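## Task

Take one orange wire connector from the lid of the tool case and get it into the steel junction box; letting it fall from a short height above the box is acceptable. The task fails if any other connector, a second orange included, is in the box, whether or not it is being held. It also fails if an orange connector is still lifted in the robot's hand at the end. The result only counts if the connector stays put without the robot holding it.

## Robot and tools

Robot: one arm (shoulder pan, shoulder lift, elbow, wrist 1-3) carrying a five-finger right hand. Cameras: cam_high (fixed, 672x504) and cam_wrist (fisheye on the hand, 504x504); images come back in that order, with calibration lines when they change.

Frames. Scene frame: origin on the table top below the arm base, +z up, +y to the left when facing along +x. Hand point frame: a point 0.05 m in front of the palm where index pad meets thumb tip in a pinch; +z runs along the straightened fingers, +y out of the palm, +x across the palm toward the little finger. Straight fingers extend 0.06-0.07 m past the point along +z. A bracket on the little-finger side of the wrist protrudes and can strike objects.

The row (used by execute_actions and move): 14 numbers, each in [-1, 1], a single list for the one arm and hand. Order: dx, dy, dz, rx, ry, rz, little, ring, middle, index, thumb_bend, thumb_turn, force_limit, speed.
- dx..dz and rx..rz are an offset, not a pose: a displacement of the hand point from its measured pose when the action began, expressed in the hand point's own axes. 1.0 equals 0.6 m of travel or 180 degrees of turn; rx, ry, rz form one rotation vector. Every row of an action is relative to that same start pose, not to the previous row. For the first action in a call, the start is the last pose reported in this scene.
- little, ring, middle, index: absolute finger targets, -1 straight/open, +1 curled fully closed. thumb_bend: -1 straight, +1 fully bent. thumb_turn: -1 beside the palm, +1 opposite the fingers. A pinch is roughly index +0.22, thumb_bend +0.75, thumb_turn +0.57. A wrap grip (thumb_turn fully in) suits objects 0.035-0.08 m wide; turn the thumb before reaching the object.
- force_limit: closing stop load, linear from about 0 N at -1 to 10 N at +1 (15 N for the two thumb motors); it does not limit opening. speed: finger speed, near zero at -1 to full at +1 (full travel 0.6 s). For a soft grip close at speed -0.9 or below, since fast fingers overshoot.
A motor only starts when its target changes by at least 0.01; it then runs until reaching the target or its load limit and locks. Resending the same numbers keeps the grip. To loosen, send a target more open than hand_measured.

Tools.
- execute_actions(actions): a list of actions; each action is a table of up to 15 rows, one row per 1/30 s step; a shorter table repeats its last row to fill 15 steps. An empty list just returns state and images. Each step the commanded pose is clipped to 100 mm and 16 degrees from the measured pose, so large offsets take several actions.
- move(target, speed, stop_force, blocking): drives the hand point in a straight line toward target (one row as above, offsets measured from the pose in the latest result that has one; the hand numbers are sent at the start). speed is in m/s, 0.002-0.5, default 0.25; turning is capped at twice that in rad/s. A path lasts 0.5-10 s and stops short if longer. It does not avoid obstacles, and the hand can lag, drift or overshoot the nominal speed, especially near full reach. stop_force (N, 9-40, allowed after 0.2 s of scene time) ends the path when the wrist sensor feels that much extra push against the motion; use it with a very slow speed when aiming past a surface, not on rotating moves, and omit it when pulling away from something you touch. blocking=false returns after 0.5 s while the arm keeps going; it cannot be combined with stop_force, and further moves or actions are refused until you wait or stop. Result adds a move: line with the ending (done, contact, held, off_target, moving, fault), limits (paced = clipped command; held = some steps blocked) and distance to target.
- wait(seconds): 0 to 10; the arm keeps its last command and a running move continues.
- stop(): brakes a running move; needs braking distance.
- zoom_image(camera, region): camera is cam_high or cam_wrist; region [x0, y0, x1, y1] in pixels from the top-left, at most 504x504.
- show_instructions(): shows the reference image pages.
- finished_scene(scene): ends the given scene (1 or 2) irreversibly; check the goal holds first.

Results. State gives end_effector_position (m) and end_effector_quat_wxyz in the scene frame, plus velocities (m/s, rad/s); reported position may be slightly off at long reach. Hand target is where the controller is currently heading. hand_measured, hand_stopped_by (moving, target, force, stalled, fault) and hand_load_n list six values in motor order; a dropped object shows as loads near 0. Wrist force and torque are on the hand point's axes, noisy, with offsets of a few N, saturating near 50 N; pressing on a surface reads a force pointing back into the arm. Joint torques are rough drive outputs, not contact measures. Step readings list positions per step, HELD where a row was held back. A pose unreachable line means the clearance check altered the command.

Avoid: hard contact with a stiff arm (aiming even slightly past a surface can fault), joint torque over limits (130 N m for the first three joints, 24.3 N m for the wrists) or 150 N outside force, either of which freezes the arm for 10 s; long heavy holds that overheat motors (braked at 85 °C); dropping, slamming or knocking anything off the table; putting the wrong connector or an extra one into the box; ending with a target connector still in the hand. Loose objects may occasionally be nudged by outside pushes.

Each tool is called as name([rows], argument=value, ...), one row to a line, values as JSON.

## Session

execute_actions(actions=[])

Scene clock: 0.00 s.
end_effector_position=(+0.4848, +0.2947, +0.1112) hand_measured=(-1.000, -1.000, -1.000, -1.000, -1.000, -1.000) hand_load_n=(+0.0, +0.0, +0.0, +0.0, +0.0, +0.0) hand_stopped_by=(target, target, target, target, target, target) hand_force_limit=0.00 hand_speed=-0.80 end_effector_quat_wxyz=(+0.078, -0.285, +0.935, +0.194) end_effector_velocity=(-0.001, +0.001, +0.000) end_effector_angular_velocity=(+0.001, +0.002, -0.000)
Joint positions: [-0.373 -1.351  1.829  0.195  0.512 -1.968]
Joint velocities: [ 0.001 -0.     0.001  0.001 -0.     0.   ]
Joint torques (N m, as the arm reports them, + toward a larger angle): no reading
Motor temperatures (°C, as the motors report them): [30 27 30 36 35 34]
Wrist force (N, on the end effector, along its own x y z axes, offset not removed): no reading
Wrist torque (N m, same axes, about the end effector's origin, offset not removed): no reading
Hand target: +0.485, +0.295, +0.111; +0.078, -0.285, +0.935, +0.194
camera_calibration (this result's frames):
cam_wrist: T_world_to_cam=[[-0.482128, 0.80164, 0.353448, -0.0420683], [0.702849, 0.113065, 0.702296, -0.456943], [0.523026, 0.587017, -0.617944, -0.227505], [0, 0, 0, 1]] pos_world=[0.419871, 0.218938, 0.195192]

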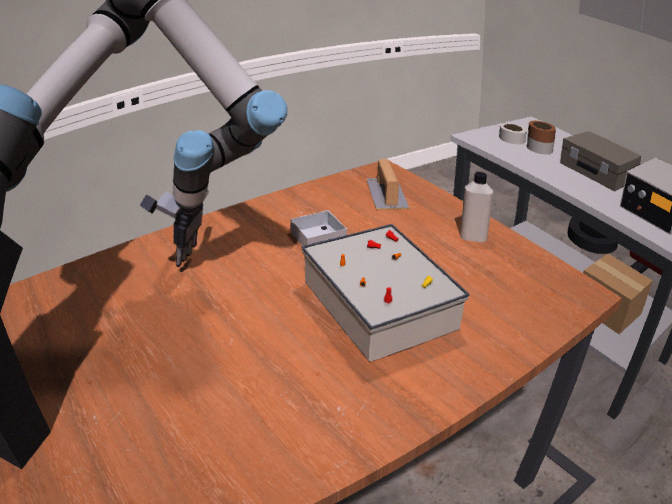

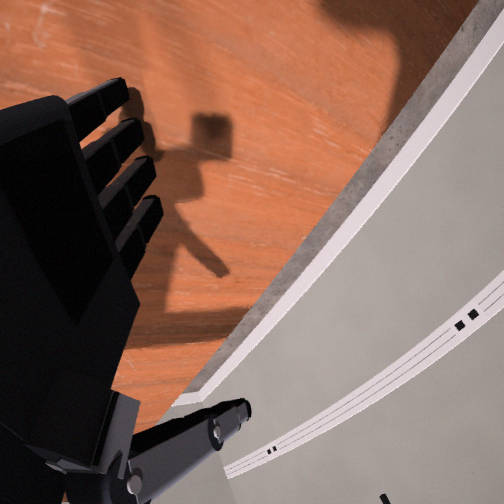

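zoom_image(camera="cam_high", region=[280, 200, 480, 370])

Region (280, 200, 480, 370) of cam_high's 672x504 image, scaled by 2.520, with more detail than that image has; it fills the top 428 rows of this view, and the rest is white.

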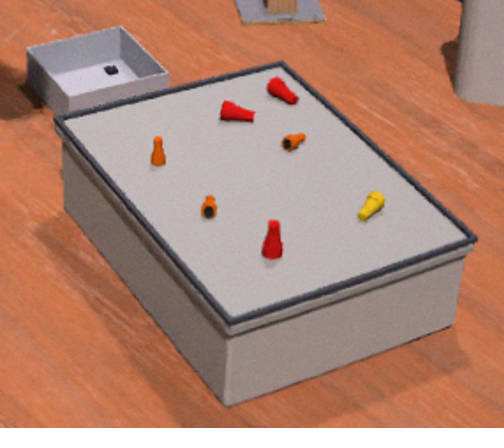

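move(target=[-0.051,0.064,-0.182,0,0,0,1,1,1,-0.1,0.75,0.57,-0.2,0.5])

move(target=[0.038,-0.673,-0.228,0.418,0.047,-0.13,1,1,1,-0.1,0.75,0.57,-0.2,0.5])

Scene clock: 18.27 s.
end_effector_position=(+0.4849, +0.2949, +0.2309) hand_measured=(+1.000, +1.000, +1.000, -0.100, +0.750, +0.570) hand_load_n=(+0.0, +0.0, +0.0, +0.0, +0.0, +0.0) hand_stopped_by=(target, target, target, target, target, target) hand_force_limit=-0.20 hand_speed=0.50 end_effector_quat_wxyz=(+0.078, -0.285, +0.935, +0.194) end_effector_velocity=(+0.001, -0.001, +0.000) end_effector_angular_velocity=(-0.001, -0.000, +0.002)
Joint positions: [-0.611 -1.535  1.93   0.674  0.355 -2.402]
Joint velocities: [-0.001  0.002 -0.003  0.005  0.001 -0.006]
Joint torques (N m, as the arm reports them, + toward a larger angle): [-14.31 -15.25 -13.66   4.06  -2.92  -1.5 ]
Motor temperatures (°C, as the motors report them): [30 27 30 36 35 34]
Wrist force (N, on the end effector, along its own x y z axes, offset not removed): [0.7 2.6 -1.5]
Wrist torque (N m, same axes, about the end effector's origin, offset not removed): [0.62 0.00 0.04]
Hand target: +0.485, +0.295, +0.231; +0.078, -0.285, +0.935, +0.194
Off the commanded pose: 0.000 m, 0 deg.
move: done
camera_calibration (this result's frames):
cam_wrist: T_world_to_cam=[[-0.482115, 0.801774, 0.353162, -0.0844864], [0.702589, 0.113012, 0.702565, -0.540943], [0.523387, 0.586845, -0.617802, -0.153856], [0, 0, 0, 1]] pos_world=[0.419854, 0.219161, 0.314833]

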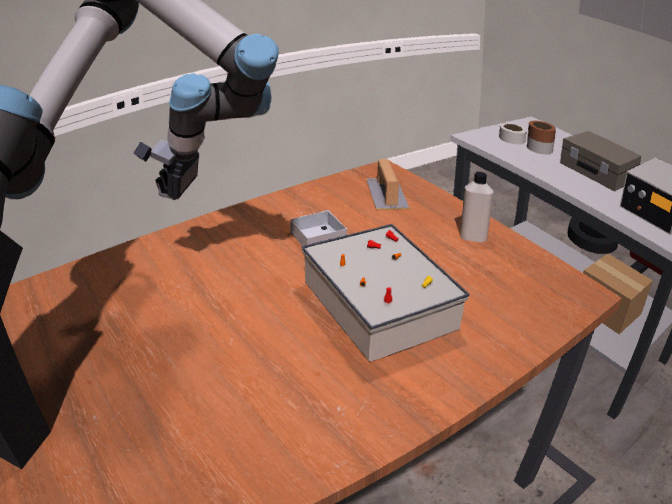

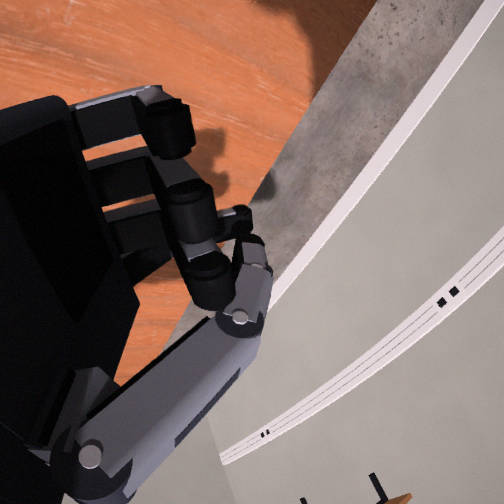

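Scene clock: 21.60 s.
end_effector_position=(+0.6883, -0.0801, +0.2208) hand_measured=(+1.000, +1.000, +1.000, -0.100, +0.750, +0.570) hand_load_n=(+0.0, +0.0, +0.0, +0.0, +0.0, +0.0) hand_stopped_by=(target, target, target, target, target, target) hand_force_limit=-0.20 hand_speed=0.50 end_effector_quat_wxyz=(+0.205, -0.362, +0.790, -0.451) end_effector_velocity=(+0.002, -0.001, +0.000) end_effector_angular_velocity=(-0.005, -0.004, +0.002)
Joint positions: [-0.742 -1.493  1.873 -0.222  1.392 -2.234]
Joint velocities: [ 0.002  0.003 -0.003 -0.005  0.005 -0.001]
Joint torques (N m, as the arm reports them, + toward a larger angle): [ -5.52 -15.7  -15.6   -2.02   4.15  -1.65]
Motor temperatures (°C, as the motors report them): [30 27 30 36 35 34]
Wrist force (N, on the end effector, along its own x y z axes, offset not removed): [0.7 1.7 -1.8]
Wrist torque (N m, same axes, about the end effector's origin, offset not removed): [0.53 0.05 0.05]
Hand target: +0.688, -0.080, +0.221; +0.205, -0.362, +0.790, -0.451
Off the commanded pose: 0.000 m, 0 deg.
move: done
camera_calibration (this result's frames):
cam_wrist: T_world_to_cam=[[-0.331348, 0.409062, -0.850222, 0.448352], [0.196459, 0.911289, 0.361879, -0.146907], [0.922829, -0.047126, -0.382317, -0.424168], [0, 0, 0, 1]] pos_world=[0.568856, -0.0695184, 0.272194]

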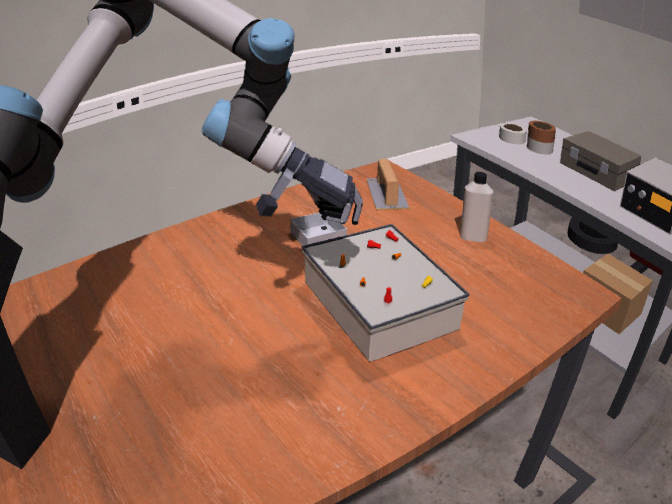

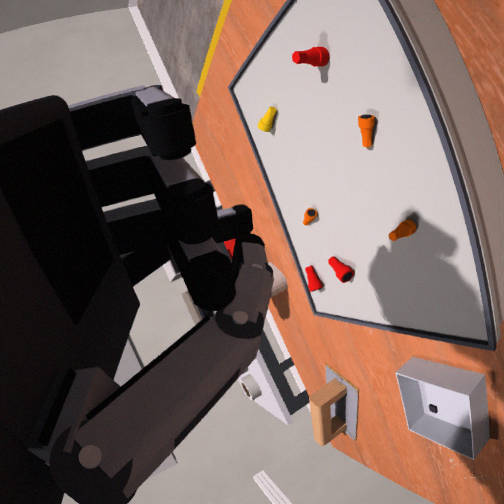

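execute_actions(actions=[])

Scene clock: 31.93 s.
end_effector_position=(+0.6884, -0.0802, +0.2208) hand_measured=(+1.000, +1.000, +1.000, -0.100, +0.750, +0.570) hand_load_n=(+0.0, +0.0, +0.0, +0.0, +0.0, +0.0) hand_stopped_by=(target, target, target, target, target, target) hand_force_limit=-0.20 hand_speed=0.50 end_effector_quat_wxyz=(+0.205, -0.362, +0.790, -0.451) end_effector_velocity=(-0.001, -0.001, -0.001) end_effector_angular_velocity=(-0.001, +0.001, -0.003)
Joint positions: [-0.742 -1.493  1.873 -0.222  1.393 -2.234]
Joint velocities: [ 0.     0.001  0.001  0.001  0.002 -0.   ]
Joint torques (N m, as the arm reports them, + toward a larger angle): [ -6.07 -15.49 -15.69  -1.97   4.04  -1.71]
Motor temperatures (°C, as the motors report them): [30 27 30 36 35 34]
Wrist force (N, on the end effector, along its own x y z axes, offset not removed): [-0.2 2.5 -2.8]
Wrist torque (N m, same axes, about the end effector's origin, offset not removed): [0.69 0.19 0.01]
Hand target: +0.688, -0.080, +0.221; +0.205, -0.362, +0.790, -0.451
Off the commanded pose: 0.000 m, 0 deg.
camera_calibration (this result's frames):
cam_wrist: T_world_to_cam=[[-0.331133, 0.40868, -0.850489, 0.448281], [0.196342, 0.911453, 0.36153, -0.146607], [0.922931, -0.0472721, -0.382053, -0.424407], [0, 0, 0, 1]] pos_world=[0.568923, -0.0696409, 0.272115]

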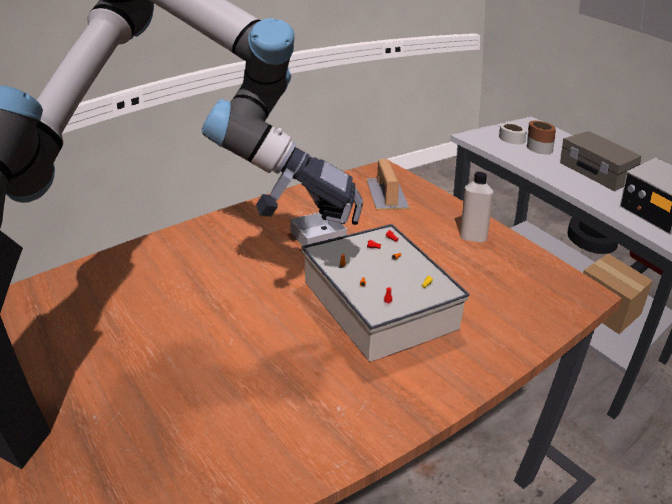

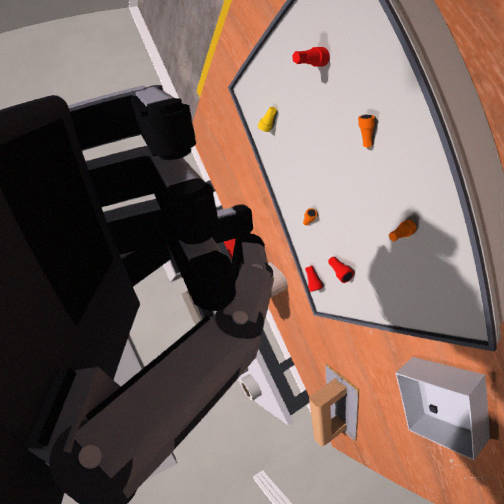

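move(target=[-0.0385,0.091,0.0125,0,0,0,1,1,1,-0.1,0.75,0.57,-0.2,0.5], speed=0.1)

Scene clock: 51.83 s.
end_effector_position=(+0.6873, -0.0490, +0.1701) hand_measured=(+1.000, +1.000, +1.000, -0.100, +0.750, +0.570) hand_load_n=(+0.0, +0.0, +0.0, +0.0, +0.0, +0.0) hand_stopped_by=(target, target, target, target, target, target) hand_force_limit=-0.20 hand_speed=0.50 end_effector_quat_wxyz=(+0.205, -0.362, +0.790, -0.451) end_effector_velocity=(-0.000, +0.001, -0.002) end_effector_angular_velocity=(-0.001, +0.000, -0.001)
Joint positions: [-0.594 -1.437  1.851 -0.258  1.539 -2.211]
Joint velocities: [ 0.005  0.003 -0.001 -0.001  0.006  0.001]
Joint torques (N m, as the arm reports them, + toward a larger angle): [ -4.78 -19.59 -14.31  -1.8    4.24   1.68]
Motor temperatures (°C, as the motors report them): [30 27 30 36 35 34]
Wrist force (N, on the end effector, along its own x y z axes, offset not removed): [0.0 2.4 -2.4]
Wrist torque (N m, same axes, about the end effector's origin, offset not removed): [0.63 0.16 -0.01]
Hand target: +0.687, -0.049, +0.170; +0.205, -0.362, +0.790, -0.451
Off the commanded pose: 0.000 m, 0 deg.
move: done
camera_calibration (this result's frames):
cam_wrist: T_world_to_cam=[[-0.331122, 0.408779, -0.850446, 0.392035], [0.19634, 0.911411, 0.361637, -0.156562], [0.922935, -0.0472307, -0.382047, -0.441233], [0, 0, 0, 1]] pos_world=[0.56778, -0.038403, 0.221451]

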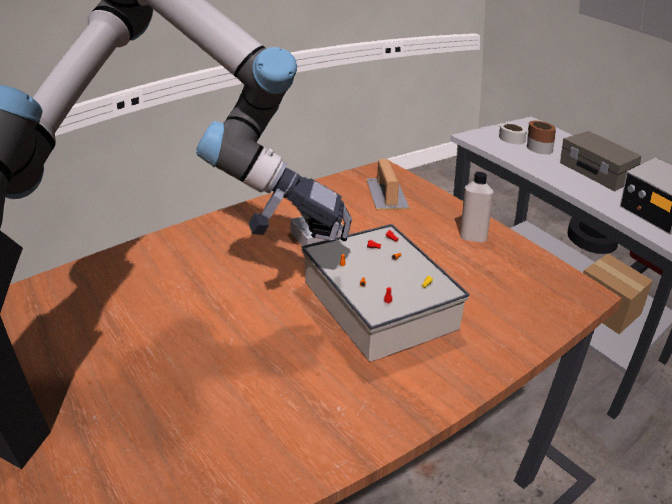

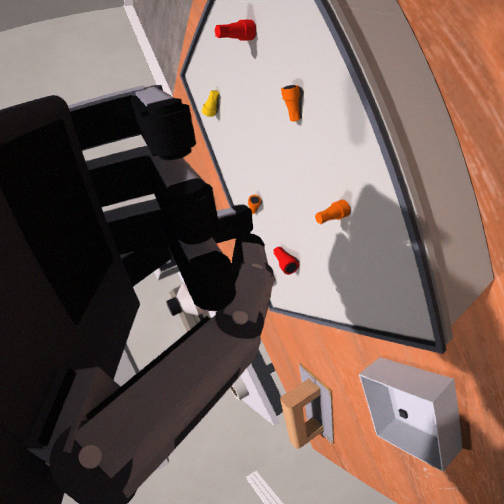

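move(target=[-0.0387,0.0468,0.068,0,0,0,1,1,1,-0.1,0.75,0.57,-0.2,0.5], speed=0.08)

zoom_image(camera="cam_wrist", region=[180,150,400,330])

Scene clock: 61.27 s.
end_effector_position=(+0.7180, -0.0452, +0.1253) hand_measured=(+1.000, +1.000, +1.000, -0.100, +0.750, +0.570) hand_load_n=(+0.0, +0.0, +0.0, +0.0, +0.0, +0.0) hand_stopped_by=(target, target, target, target, target, target) hand_force_limit=-0.20 hand_speed=0.50 end_effector_quat_wxyz=(+0.205, -0.362, +0.790, -0.451) end_effector_velocity=(+0.002, -0.001, -0.001) end_effector_angular_velocity=(-0.001, -0.001, -0.001)
Joint positions: [-0.51  -1.317  1.716 -0.243  1.622 -2.198]
Joint velocities: [ 0.002  0.005 -0.007  0.002  0.004  0.   ]
Joint torques (N m, as the arm reports them, + toward a larger angle): [ -6.74 -22.92 -14.29   2.6    3.9    1.74]
Motor temperatures (°C, as the motors report them): [30 27 30 36 35 34]
Wrist force (N, on the end effector, along its own x y z axes, offset not removed): [-1.1 2.7 -1.6]
Wrist torque (N m, same axes, about the end effector's origin, offset not removed): [0.68 0.29 -0.06]
Hand target: +0.718, -0.045, +0.125; +0.205, -0.362, +0.790, -0.451
Off the commanded pose: 0.000 m, 0 deg.
move: done
camera_calibration (this result's frames):
cam_wrist: T_world_to_cam=[[-0.331095, 0.408823, -0.850435, 0.362468], [0.196318, 0.911392, 0.361695, -0.149853], [0.922949, -0.0472004, -0.382017, -0.486552], [0, 0, 0, 1]] pos_world=[0.598494, -0.0345755, 0.176586]

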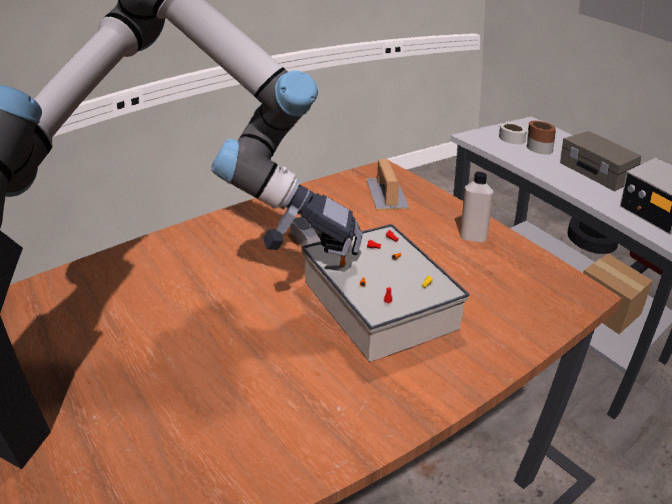

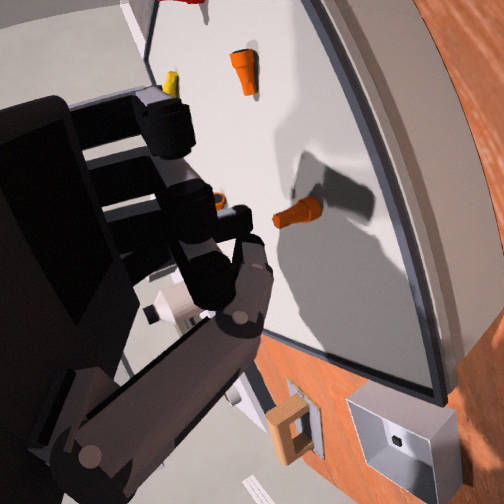

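Region (180, 150, 400, 330) of cam_wrist's 504x504 image, scaled by 2.291, with more detail than that image has; it fills the top 412 rows of this view, and the rest is white.

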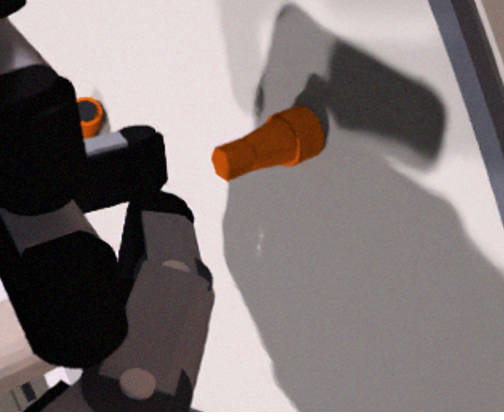

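move(target=[-0.0047,0.021,0.021,0,0,0,1,1,1,-0.1,0.75,0.57,-0.2,0.5], speed=0.02)

zoom_image(camera="cam_wrist", region=[180,150,400,330])

Scene clock: 72.37 s.
end_effector_position=(+0.7231, -0.0460, +0.1082) hand_measured=(+1.000, +1.000, +1.000, -0.100, +0.750, +0.570) hand_load_n=(+0.0, +0.0, +0.0, +0.0, +0.0, +0.0) hand_stopped_by=(target, target, target, target, target, target) hand_force_limit=-0.20 hand_speed=0.50 end_effector_quat_wxyz=(+0.205, -0.362, +0.790, -0.451) end_effector_velocity=(+0.000, +0.000, -0.002) end_effector_angular_velocity=(+0.000, +0.000, +0.000)
Joint positions: [-0.486 -1.277  1.683 -0.249  1.645 -2.194]
Joint velocities: [ 0.003  0.004 -0.004 -0.     0.002  0.   ]
Joint torques (N m, as the arm reports them, + toward a larger angle): [ -6.68 -24.64 -14.6   -1.58   4.17   1.73]
Motor temperatures (°C, as the motors report them): [30 27 30 36 35 34]
Wrist force (N, on the end effector, along its own x y z axes, offset not removed): [-0.8 2.5 -2.1]
Wrist torque (N m, same axes, about the end effector's origin, offset not removed): [0.65 0.34 -0.02]
Hand target: +0.723, -0.046, +0.108; +0.205, -0.362, +0.790, -0.451
Off the commanded pose: 0.000 m, 0 deg.
move: done
camera_calibration (this result's frames):
cam_wrist: T_world_to_cam=[[-0.331096, 0.40884, -0.850427, 0.349943], [0.196318, 0.911385, 0.361713, -0.143954], [0.922949, -0.0471927, -0.382018, -0.497819], [0, 0, 0, 1]] pos_world=[0.603587, -0.0353664, 0.159495]

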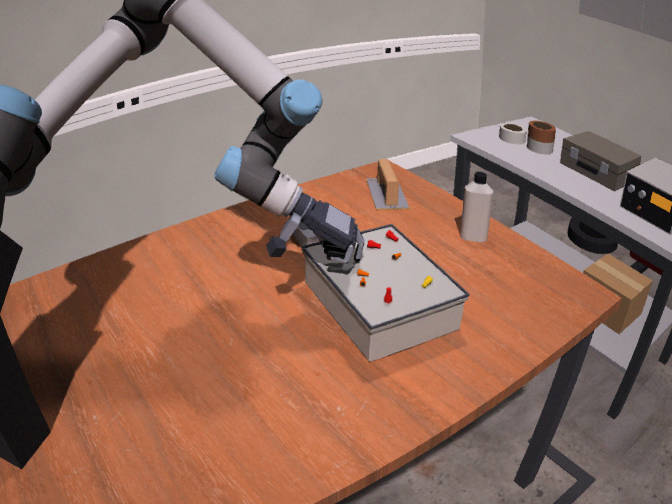

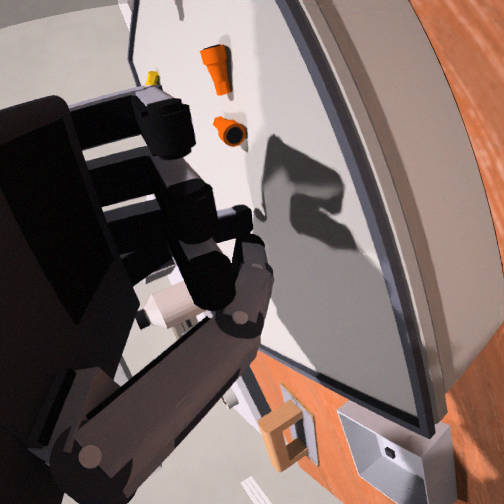

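Region (180, 150, 400, 330) of cam_wrist's 504x504 image, scaled by 2.291, with more detail than that image has; it fills the top 412 rows of this view, and the rest is white.

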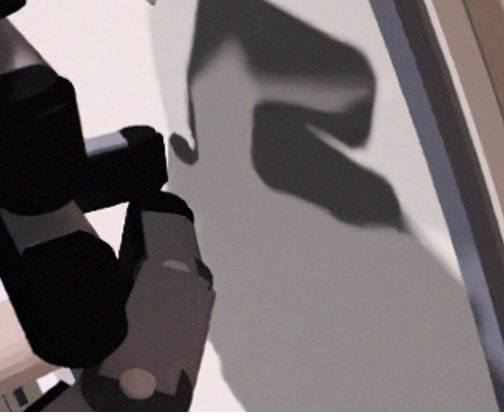

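move(target=[0,0.043,0.0254,0,0,0,1,1,1,-0.1,0.75,0.57,-0.2,0.5], speed=0.006, stop_force=9)

Scene clock: 81.83 s.
end_effector_position=(+0.7232, -0.0460, +0.1021) hand_measured=(+1.000, +1.000, +1.000, -0.100, +0.750, +0.570) hand_load_n=(+0.0, +0.0, +0.0, -2.0, +0.0, +0.0) hand_stopped_by=(target, target, target, target, target, target) hand_force_limit=-0.20 hand_speed=0.50 end_effector_quat_wxyz=(+0.205, -0.362, +0.790, -0.451) end_effector_velocity=(-0.002, -0.001, +0.001) end_effector_angular_velocity=(+0.002, +0.003, -0.002)
Joint positions: [-0.478 -1.265  1.676 -0.255  1.654 -2.192]
Joint velocities: [-0.004 -0.004  0.004  0.003 -0.005  0.   ]
Joint torques (N m, as the arm reports them, + toward a larger angle): [-17.85 -33.45   3.75   3.45  -3.22  -0.25]
Motor temperatures (°C, as the motors report them): [30 27 30 36 35 34]
Wrist force (N, on the end effector, along its own x y z axes, offset not removed): [0.9 -9.2 -9.6]
Wrist torque (N m, same axes, about the end effector's origin, offset not removed): [0.82 0.11 0.00]
Hand target: +0.723, -0.046, +0.102; +0.205, -0.362, +0.790, -0.451
Off the commanded pose: 0.024 m, 0 deg.
move: contact
camera_calibration (this result's frames):
cam_wrist: T_world_to_cam=[[-0.330669, 0.408624, -0.850696, 0.344567], [0.196313, 0.911468, 0.361508, -0.141688], [0.923103, -0.0474637, -0.381612, -0.500434], [0, 0, 0, 1]] pos_world=[0.603705, -0.0354072, 0.153371]

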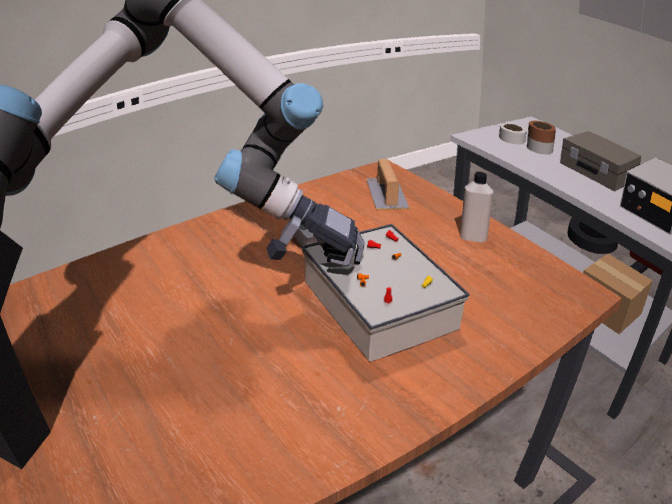

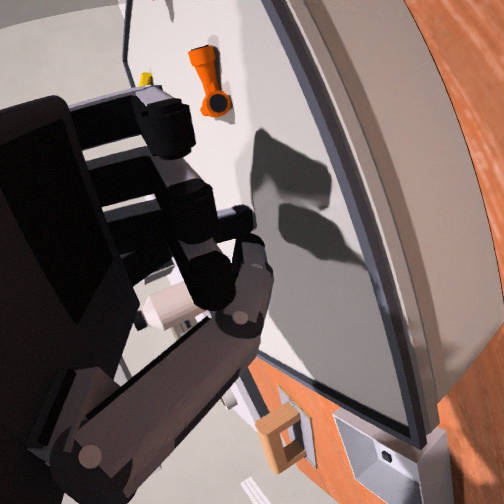

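move(target=[0,-0.086,-0.051,0,0,0,1,1,1,-0.1,0.2,0.78,-0.2,0.5], speed=0.08)

zoom_image(camera="cam_wrist", region=[150,30,400,280])

Scene clock: 88.37 s.
end_effector_position=(+0.7233, -0.0459, +0.1619) hand_measured=(+1.000, +1.000, +1.000, -0.100, +0.202, +0.772) hand_load_n=(+0.0, +0.0, +1.5, +0.0, -1.0, +2.5) hand_stopped_by=(target, target, target, target, target, force) hand_force_limit=-0.20 hand_speed=0.50 end_effector_quat_wxyz=(+0.205, -0.362, +0.790, -0.451) end_effector_velocity=(-0.001, -0.000, +0.002) end_effector_angular_velocity=(+0.000, +0.001, -0.001)
Joint positions: [-0.567 -1.381  1.73  -0.193  1.566 -2.206]
Joint velocities: [-0.004 -0.005  0.003  0.003 -0.004 -0.001]
Joint torques (N m, as the arm reports them, + toward a larger angle): [-21.26 -35.31   0.69   2.78  -1.14  -1.82]
Motor temperatures (°C, as the motors report them): [30 27 30 36 35 34]
Wrist force (N, on the end effector, along its own x y z axes, offset not removed): [0.6 2.6 -2.7]
Wrist torque (N m, same axes, about the end effector's origin, offset not removed): [0.71 0.14 0.14]
Hand target: +0.723, -0.046, +0.162; +0.205, -0.362, +0.790, -0.451
Off the commanded pose: 0.000 m, 0 deg.
move: done
camera_calibration (this result's frames):
cam_wrist: T_world_to_cam=[[-0.330683, 0.408572, -0.850716, 0.395391], [0.196303, 0.911491, 0.361455, -0.163445], [0.9231, -0.0474712, -0.381619, -0.477677], [0, 0, 0, 1]] pos_world=[0.603778, -0.0352427, 0.213152]

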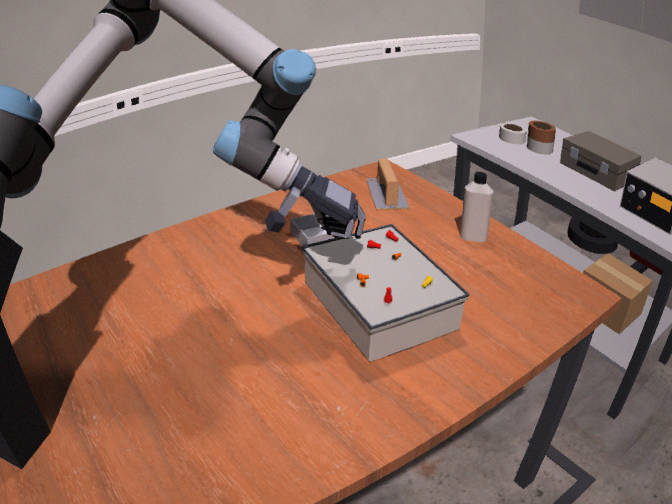

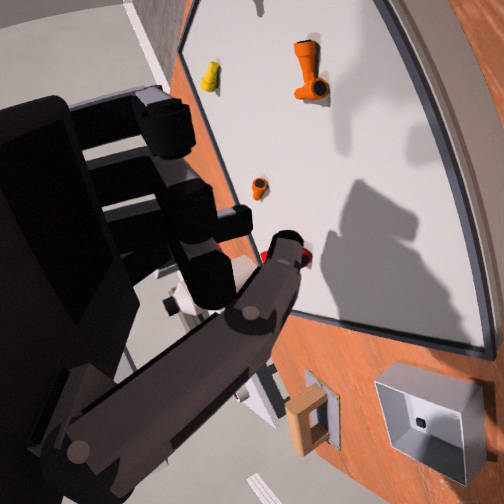

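Region (150, 30, 400, 280) of cam_wrist's 504x504 image, scaled by 2.016, with more detail than that image has.

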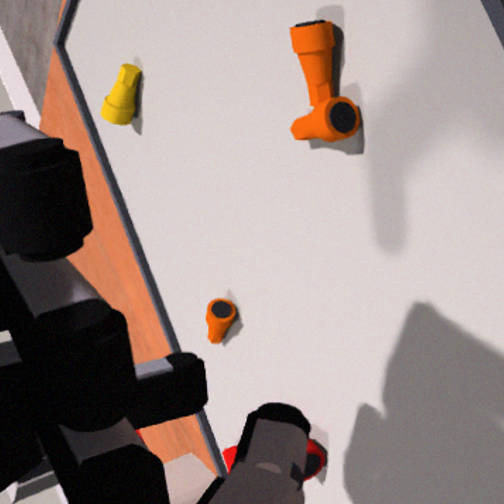

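move(target=[0.1227,0.0163,0.0608,0.067,-0.081,-0.048,1,1,1,-0.1,0.2,0.78,-0.2,0.5], speed=0.1)

Scene clock: 106.13 s.
end_effector_position=(+0.6950, -0.1186, +0.1353) hand_measured=(+1.000, +1.000, +1.000, -0.100, +0.202, +0.772) hand_load_n=(+0.0, +0.0, +1.5, +0.0, -1.0, +2.5) hand_stopped_by=(target, target, target, target, target, force) hand_force_limit=-0.20 hand_speed=0.50 end_effector_quat_wxyz=(+0.305, -0.451, +0.677, -0.496) end_effector_velocity=(-0.001, -0.002, -0.001) end_effector_angular_velocity=(-0.003, -0.005, +0.009)
Joint positions: [-0.644 -1.244  1.974 -0.903  1.484 -2.343]
Joint velocities: [-0.003  0.008  0.004 -0.022 -0.004 -0.002]
Joint torques (N m, as the arm reports them, + toward a larger angle): [-25.55 -19.5    3.5   -2.75  -1.09  -1.62]
Motor temperatures (°C, as the motors report them): [30 27 30 36 35 34]
Wrist force (N, on the end effector, along its own x y z axes, offset not removed): [-0.4 2.8 -1.3]
Wrist torque (N m, same axes, about the end effector's origin, offset not removed): [0.66 0.21 -0.01]
Hand target: +0.695, -0.119, +0.135; +0.305, -0.451, +0.676, -0.496
Off the commanded pose: 0.000 m, 0 deg.
move: done
camera_calibration (this result's frames):
cam_wrist: T_world_to_cam=[[-0.277719, 0.19335, -0.941004, 0.34298], [-0.131446, 0.962675, 0.236597, 0.168768], [0.951627, 0.189399, -0.241939, -0.475799], [0, 0, 0, 1]] pos_world=[0.570219, -0.138668, 0.167701]

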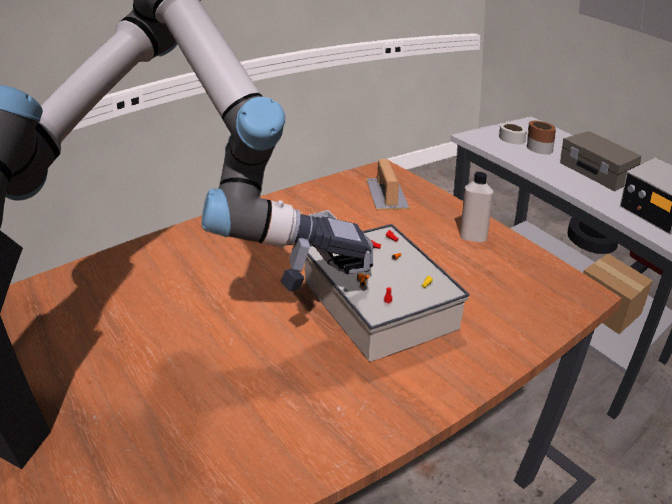

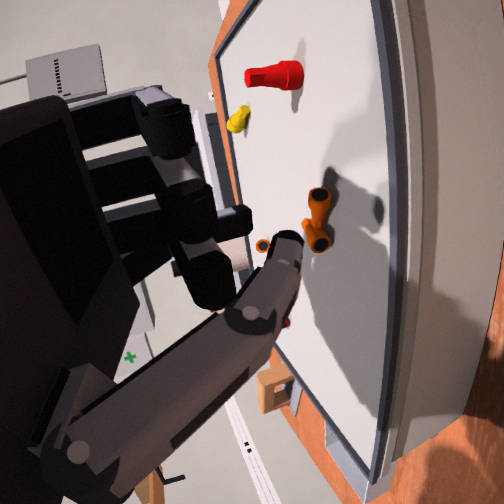

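move(target=[0.0044,0.040,0.0127,0,0,0,1,1,1,-0.1,0.2,0.78,-0.2,0.5], speed=0.03)

zoom_image(camera="cam_wrist", region=[200,130,400,310])

Scene clock: 115.20 s.
end_effector_position=(+0.6931, -0.1215, +0.1104) hand_measured=(+1.000, +1.000, +1.000, -0.100, +0.202, +0.772) hand_load_n=(+0.0, +0.0, +1.5, +0.0, -1.0, +2.5) hand_stopped_by=(target, target, target, target, target, force) hand_force_limit=-0.20 hand_speed=0.50 end_effector_quat_wxyz=(+0.305, -0.451, +0.677, -0.496) end_effector_velocity=(-0.001, -0.000, -0.003) end_effector_angular_velocity=(+0.001, +0.002, -0.001)
Joint positions: [-0.609 -1.188  1.948 -0.934  1.518 -2.349]
Joint velocities: [ 0.004  0.007 -0.002 -0.002  0.003 -0.   ]
Joint torques (N m, as the arm reports them, + toward a larger angle): [-10.19 -19.34 -10.35  -2.39   4.25  -1.62]
Motor temperatures (°C, as the motors report them): [30 27 30 36 35 34]
Wrist force (N, on the end effector, along its own x y z axes, offset not removed): [0.0 3.4 -1.0]
Wrist torque (N m, same axes, about the end effector's origin, offset not removed): [0.71 0.13 -0.03]
Hand target: +0.693, -0.122, +0.110; +0.305, -0.451, +0.677, -0.496
Off the commanded pose: 0.000 m, 0 deg.
move: done
camera_calibration (this result's frames):
cam_wrist: T_world_to_cam=[[-0.277715, 0.193366, -0.941002, 0.319628], [-0.131454, 0.96267, 0.236614, 0.177232], [0.951627, 0.189409, -0.24193, -0.479451], [0, 0, 0, 1]] pos_world=[0.568322, -0.141609, 0.142842]

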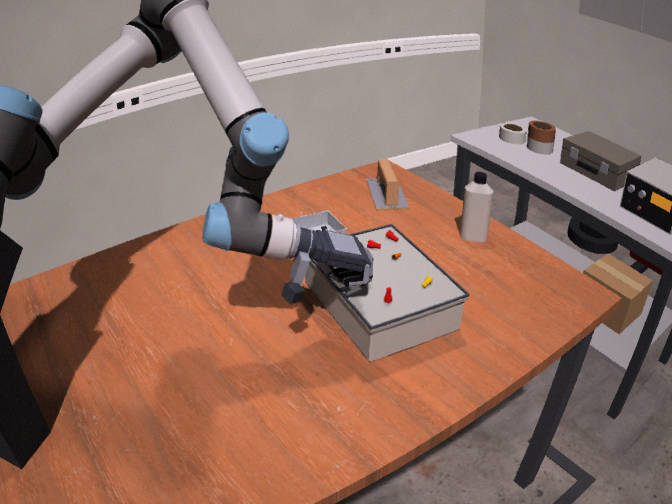

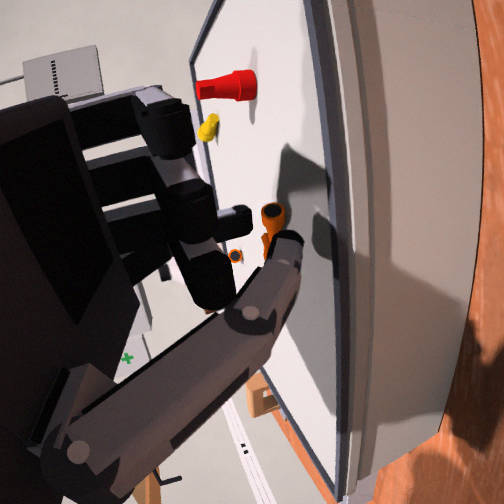

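Region (200, 130, 400, 310) of cam_wrist's 504x504 image, scaled by 2.520, with more detail than that image has; it fills the top 454 rows of this view, and the rest is white.

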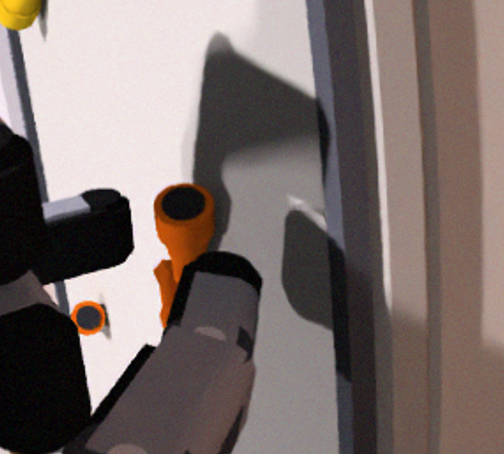

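move(target=[0.01,0,0,0,0,0,1,1,1,-0.1,0.2,0.78,-0.2,0.5], speed=0.02)

move(target=[-0.0015,0.04,0.0135,0,0,0,1,1,1,-0.1,0.2,0.78,-0.2,0.5], speed=0.007, stop_force=9)

zoom_image(camera="cam_wrist", region=[180,130,380,310])

Scene clock: 119.90 s.
end_effector_position=(+0.6907, -0.1268, +0.1106) hand_measured=(+1.000, +1.000, +1.000, -0.100, +0.202, +0.772) hand_load_n=(+0.0, +0.0, +1.5, +0.0, -1.0, +2.5) hand_stopped_by=(target, target, target, target, target, force) hand_force_limit=-0.20 hand_speed=0.50 end_effector_quat_wxyz=(+0.305, -0.451, +0.677, -0.496) end_effector_velocity=(-0.001, -0.002, -0.000) end_effector_angular_velocity=(-0.000, +0.000, -0.000)
Joint positions: [-0.618 -1.182  1.952 -0.944  1.51  -2.347]
Joint velocities: [-0.003  0.003  0.002 -0.004 -0.003  0.   ]
Joint torques (N m, as the arm reports them, + toward a larger angle): [-24.85 -20.18   4.91  -2.62  -1.13   1.65]
Motor temperatures (°C, as the motors report them): [30 27 30 36 35 34]
Wrist force (N, on the end effector, along its own x y z axes, offset not removed): [-0.5 2.7 -1.7]
Wrist torque (N m, same axes, about the end effector's origin, offset not removed): [0.68 0.21 -0.05]
Hand target: +0.691, -0.127, +0.111; +0.305, -0.451, +0.677, -0.496
Off the commanded pose: 0.000 m, 0 deg.
move: done
camera_calibration (this result's frames):
cam_wrist: T_world_to_cam=[[-0.277723, 0.193361, -0.941, 0.320169], [-0.131436, 0.962674, 0.236606, 0.181933], [0.951627, 0.189392, -0.241942, -0.476163], [0, 0, 0, 1]] pos_world=[0.56596, -0.146869, 0.143029]

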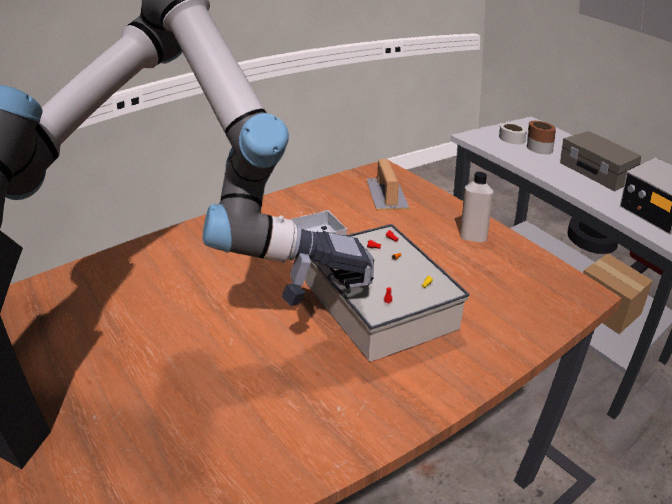

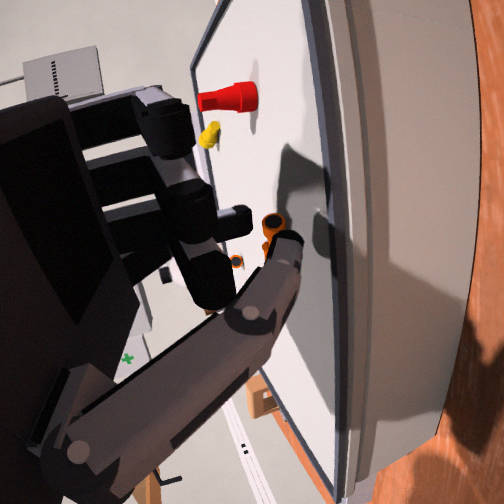

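Scene clock: 121.47 s.
end_effector_position=(+0.6908, -0.1268, +0.1023) hand_measured=(+1.000, +1.000, +1.000, -0.100, +0.204, +0.772) hand_load_n=(+0.0, +0.0, +0.5, +0.0, -4.0, +2.5) hand_stopped_by=(target, target, target, target, target, force) hand_force_limit=-0.20 hand_speed=0.50 end_effector_quat_wxyz=(+0.305, -0.451, +0.677, -0.496) end_effector_velocity=(+0.000, +0.001, +0.002) end_effector_angular_velocity=(+0.001, +0.002, +0.002)
Joint positions: [-0.605 -1.164  1.941 -0.951  1.523 -2.349]
Joint velocities: [-0.003 -0.006  0.003  0.004 -0.006  0.   ]
Joint torques (N m, as the arm reports them, + toward a larger angle): [-22.18 -29.8    4.37   2.19  -2.19  -0.09]
Motor temperatures (°C, as the motors report them): [30 27 30 36 35 34]
Wrist force (N, on the end effector, along its own x y z axes, offset not removed): [0.9 -6.0 -12.1]
Wrist torque (N m, same axes, about the end effector's origin, offset not removed): [0.59 -0.01 0.09]
Hand target: +0.691, -0.127, +0.103; +0.305, -0.451, +0.677, -0.496
Off the commanded pose: 0.017 m, 0 deg.
move: contact
camera_calibration (this result's frames):
cam_wrist: T_world_to_cam=[[-0.277417, 0.193125, -0.941139, 0.312126], [-0.131395, 0.962757, 0.236292, 0.183953], [0.951722, 0.189212, -0.24171, -0.478329], [0, 0, 0, 1]] pos_world=[0.565997, -0.146876, 0.134671]

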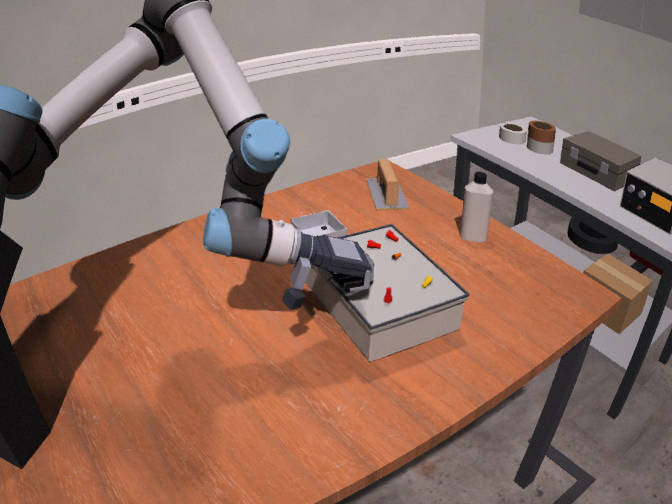

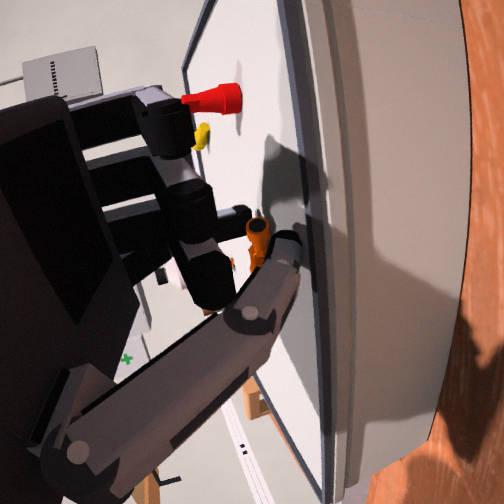

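Region (180, 130, 380, 310) of cam_wrist's 504x504 image, scaled by 2.520, with more detail than that image has; it fills the top 454 rows of this view, and the rest is white.

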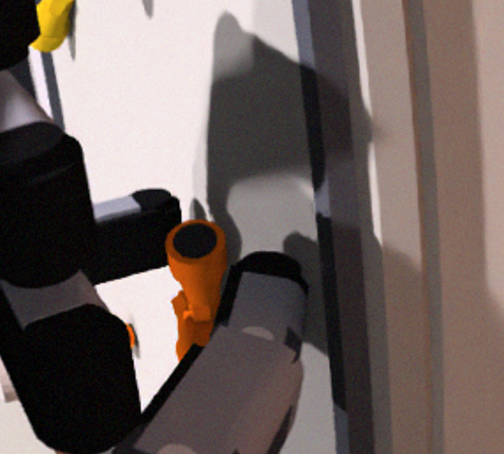

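execute_actions([
  [[0,-0.002,-0.0006,0,0,0,1,1,1,-0.1,0.2,0.78,0.2,-0.7]],
  [[0,0,0,0,0,0,1,1,1,0.45,0.2,0.78,0.2,-0.7]],
  [[0,0,0,0,0,0,1,1,1,0.45,0.2,0.78,0.2,-0.7]],
  [[0,0,0,0,0,0,1,1,1,0.45,0.2,0.78,0.2,-0.7]],
  [[0,0,0,0,0,0,1,1,1,0.45,0.2,0.78,0.2,-0.7]],
])

zoom_image(camera="cam_wrist", region=[180,130,380,310])

Scene clock: 128.00 s.
end_effector_position=(+0.6908, -0.1268, +0.1035) hand_measured=(+1.000, +1.000, +1.000, +0.412, +0.200, +0.772) hand_load_n=(+0.0, +0.0, +1.0, +8.0, +2.0, +2.0) hand_stopped_by=(target, target, target, force, target, force) hand_force_limit=0.20 hand_speed=-0.70 end_effector_quat_wxyz=(+0.305, -0.451, +0.677, -0.496) end_effector_velocity=(-0.000, +0.000, -0.000) end_effector_angular_velocity=(+0.001, +0.001, +0.000)
Joint positions: [-0.607 -1.167  1.943 -0.95   1.521 -2.349]
Joint velocities: [ 0.001  0.     0.    -0.     0.     0.   ]
Joint torques (N m, as the arm reports them, + toward a larger angle): [-22.82 -30.99   4.76   1.66  -1.21   1.59]
Motor temperatures (°C, as the motors report them): [30 27 30 36 35 34]
Wrist force (N, on the end effector, along its own x y z axes, offset not removed): [-0.7 -0.6 -0.9]
Wrist torque (N m, same axes, about the end effector's origin, offset not removed): [0.71 0.24 -0.06]
Hand target: +0.691, -0.127, +0.104; +0.305, -0.451, +0.677, -0.496
Off the commanded pose: 0.000 m, 0 deg.
Step readings (end_effector_position; steps 1 to 15: 1st action; 16 to 30: 2nd action; 31 to 45: 3rd action; 46 to 60: 4th action; 61 to 75: 5th action):
0: (+0.6907, -0.1268, +0.1025)
1: (+0.6907, -0.1268, +0.1025)
2: (+0.6907, -0.1268, +0.1027)
4: (+0.6908, -0.1268, +0.1030)
8: (+0.6908, -0.1268, +0.1034)
15: (+0.6908, -0.1268, +0.1035)
16: (+0.6908, -0.1268, +0.1035)
17: (+0.6908, -0.1268, +0.1035)
19: (+0.6908, -0.1268, +0.1035)
23: (+0.6908, -0.1268, +0.1035)
30: (+0.6908, -0.1268, +0.1035)
31: (+0.6908, -0.1268, +0.1035)
32: (+0.6908, -0.1268, +0.1035)
34: (+0.6908, -0.1268, +0.1035)
38: (+0.6908, -0.1268, +0.1035)
45: (+0.6908, -0.1268, +0.1035)
46: (+0.6908, -0.1268, +0.1035)
47: (+0.6908, -0.1268, +0.1035)
49: (+0.6908, -0.1268, +0.1035)
53: (+0.6908, -0.1268, +0.1035)
60: (+0.6908, -0.1268, +0.1035)
61: (+0.6908, -0.1268, +0.1035)
62: (+0.6908, -0.1268, +0.1035)
64: (+0.6908, -0.1268, +0.1035)
68: (+0.6908, -0.1268, +0.1035)
75: end_effector_position above
camera_calibration (this result's frames):
cam_wrist: T_world_to_cam=[[-0.27742, 0.193127, -0.941138, 0.313313], [-0.131392, 0.962757, 0.236294, 0.183649], [0.951722, 0.18921, -0.241713, -0.478086], [0, 0, 0, 1]] pos_world=[0.566054, -0.146859, 0.135916]

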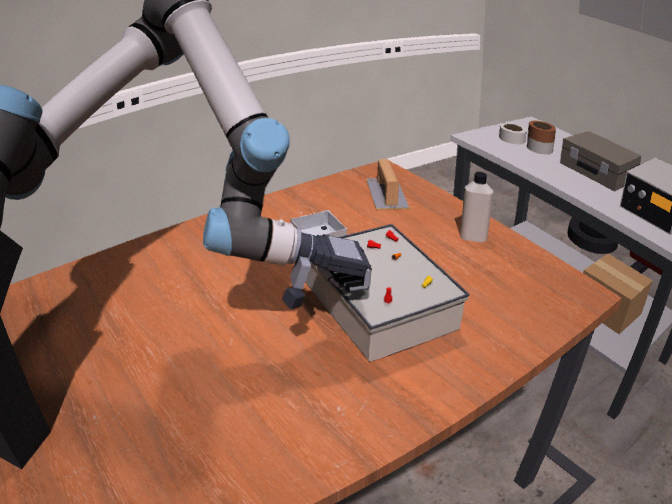

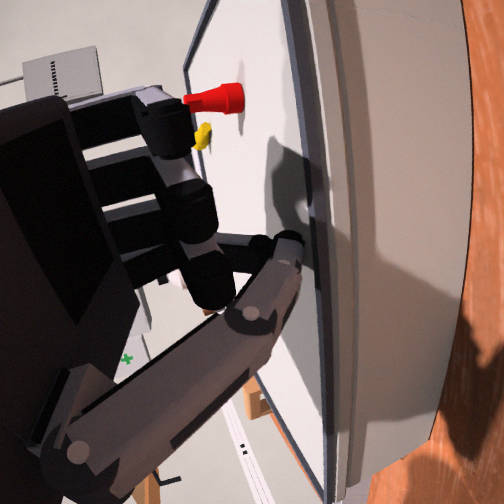

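Region (180, 130, 380, 310) of cam_wrist's 504x504 image, scaled by 2.520, with more detail than that image has; it fills the top 454 rows of this view, and the rest is white.

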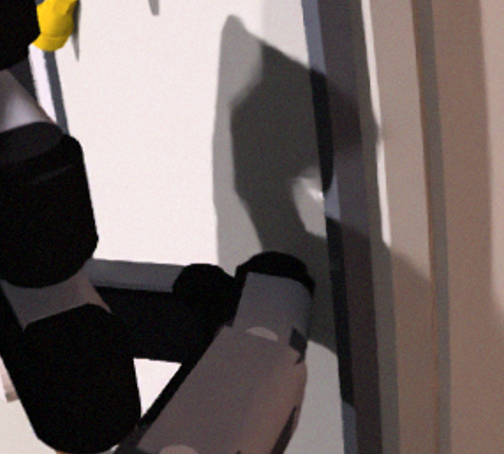

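Unclear; lift and look.

move(target=[-0.003,-0.079,-0.027,0,0,0,1,1,1,0.45,0.2,0.78,0.2,-0.7], speed=0.04)

Scene clock: 131.73 s.
end_effector_position=(+0.6922, -0.1236, +0.1533) hand_measured=(+1.000, +1.000, +1.000, +0.412, +0.198, +0.772) hand_load_n=(+0.0, +0.0, +1.0, +5.5, +3.5, +2.0) hand_stopped_by=(target, target, target, force, target, force) hand_force_limit=0.20 hand_speed=-0.70 end_effector_quat_wxyz=(+0.305, -0.451, +0.677, -0.496) end_effector_velocity=(+0.001, +0.001, +0.002) end_effector_angular_velocity=(+0.000, -0.001, +0.001)
Joint positions: [-0.682 -1.276  1.998 -0.897  1.447 -2.336]
Joint velocities: [-0.002 -0.004  0.     0.003 -0.003  0.001]
Joint torques (N m, as the arm reports them, + toward a larger angle): [-23.56 -30.44   4.2    1.8   -1.32   1.65]
Motor temperatures (°C, as the motors report them): [30 27 30 36 35 34]
Wrist force (N, on the end effector, along its own x y z axes, offset not removed): [-0.8 2.7 -1.8]
Wrist torque (N m, same axes, about the end effector's origin, offset not removed): [0.68 0.25 -0.03]
Hand target: +0.692, -0.124, +0.153; +0.305, -0.451, +0.677, -0.496
Off the commanded pose: 0.000 m, 0 deg.
move: done
camera_calibration (this result's frames):
cam_wrist: T_world_to_cam=[[-0.277437, 0.193089, -0.94114, 0.359932], [-0.131389, 0.962766, 0.236258, 0.168985], [0.951717, 0.189202, -0.241737, -0.467945], [0, 0, 0, 1]] pos_world=[0.567413, -0.143656, 0.185703]

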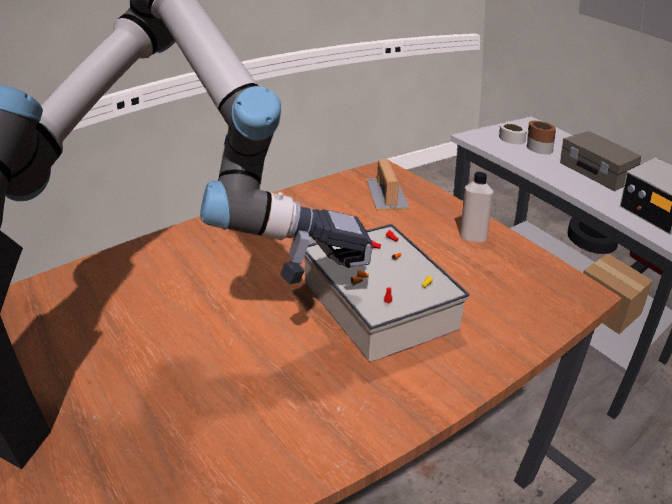

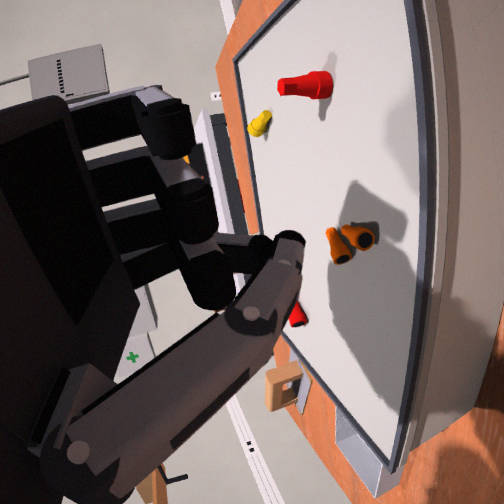

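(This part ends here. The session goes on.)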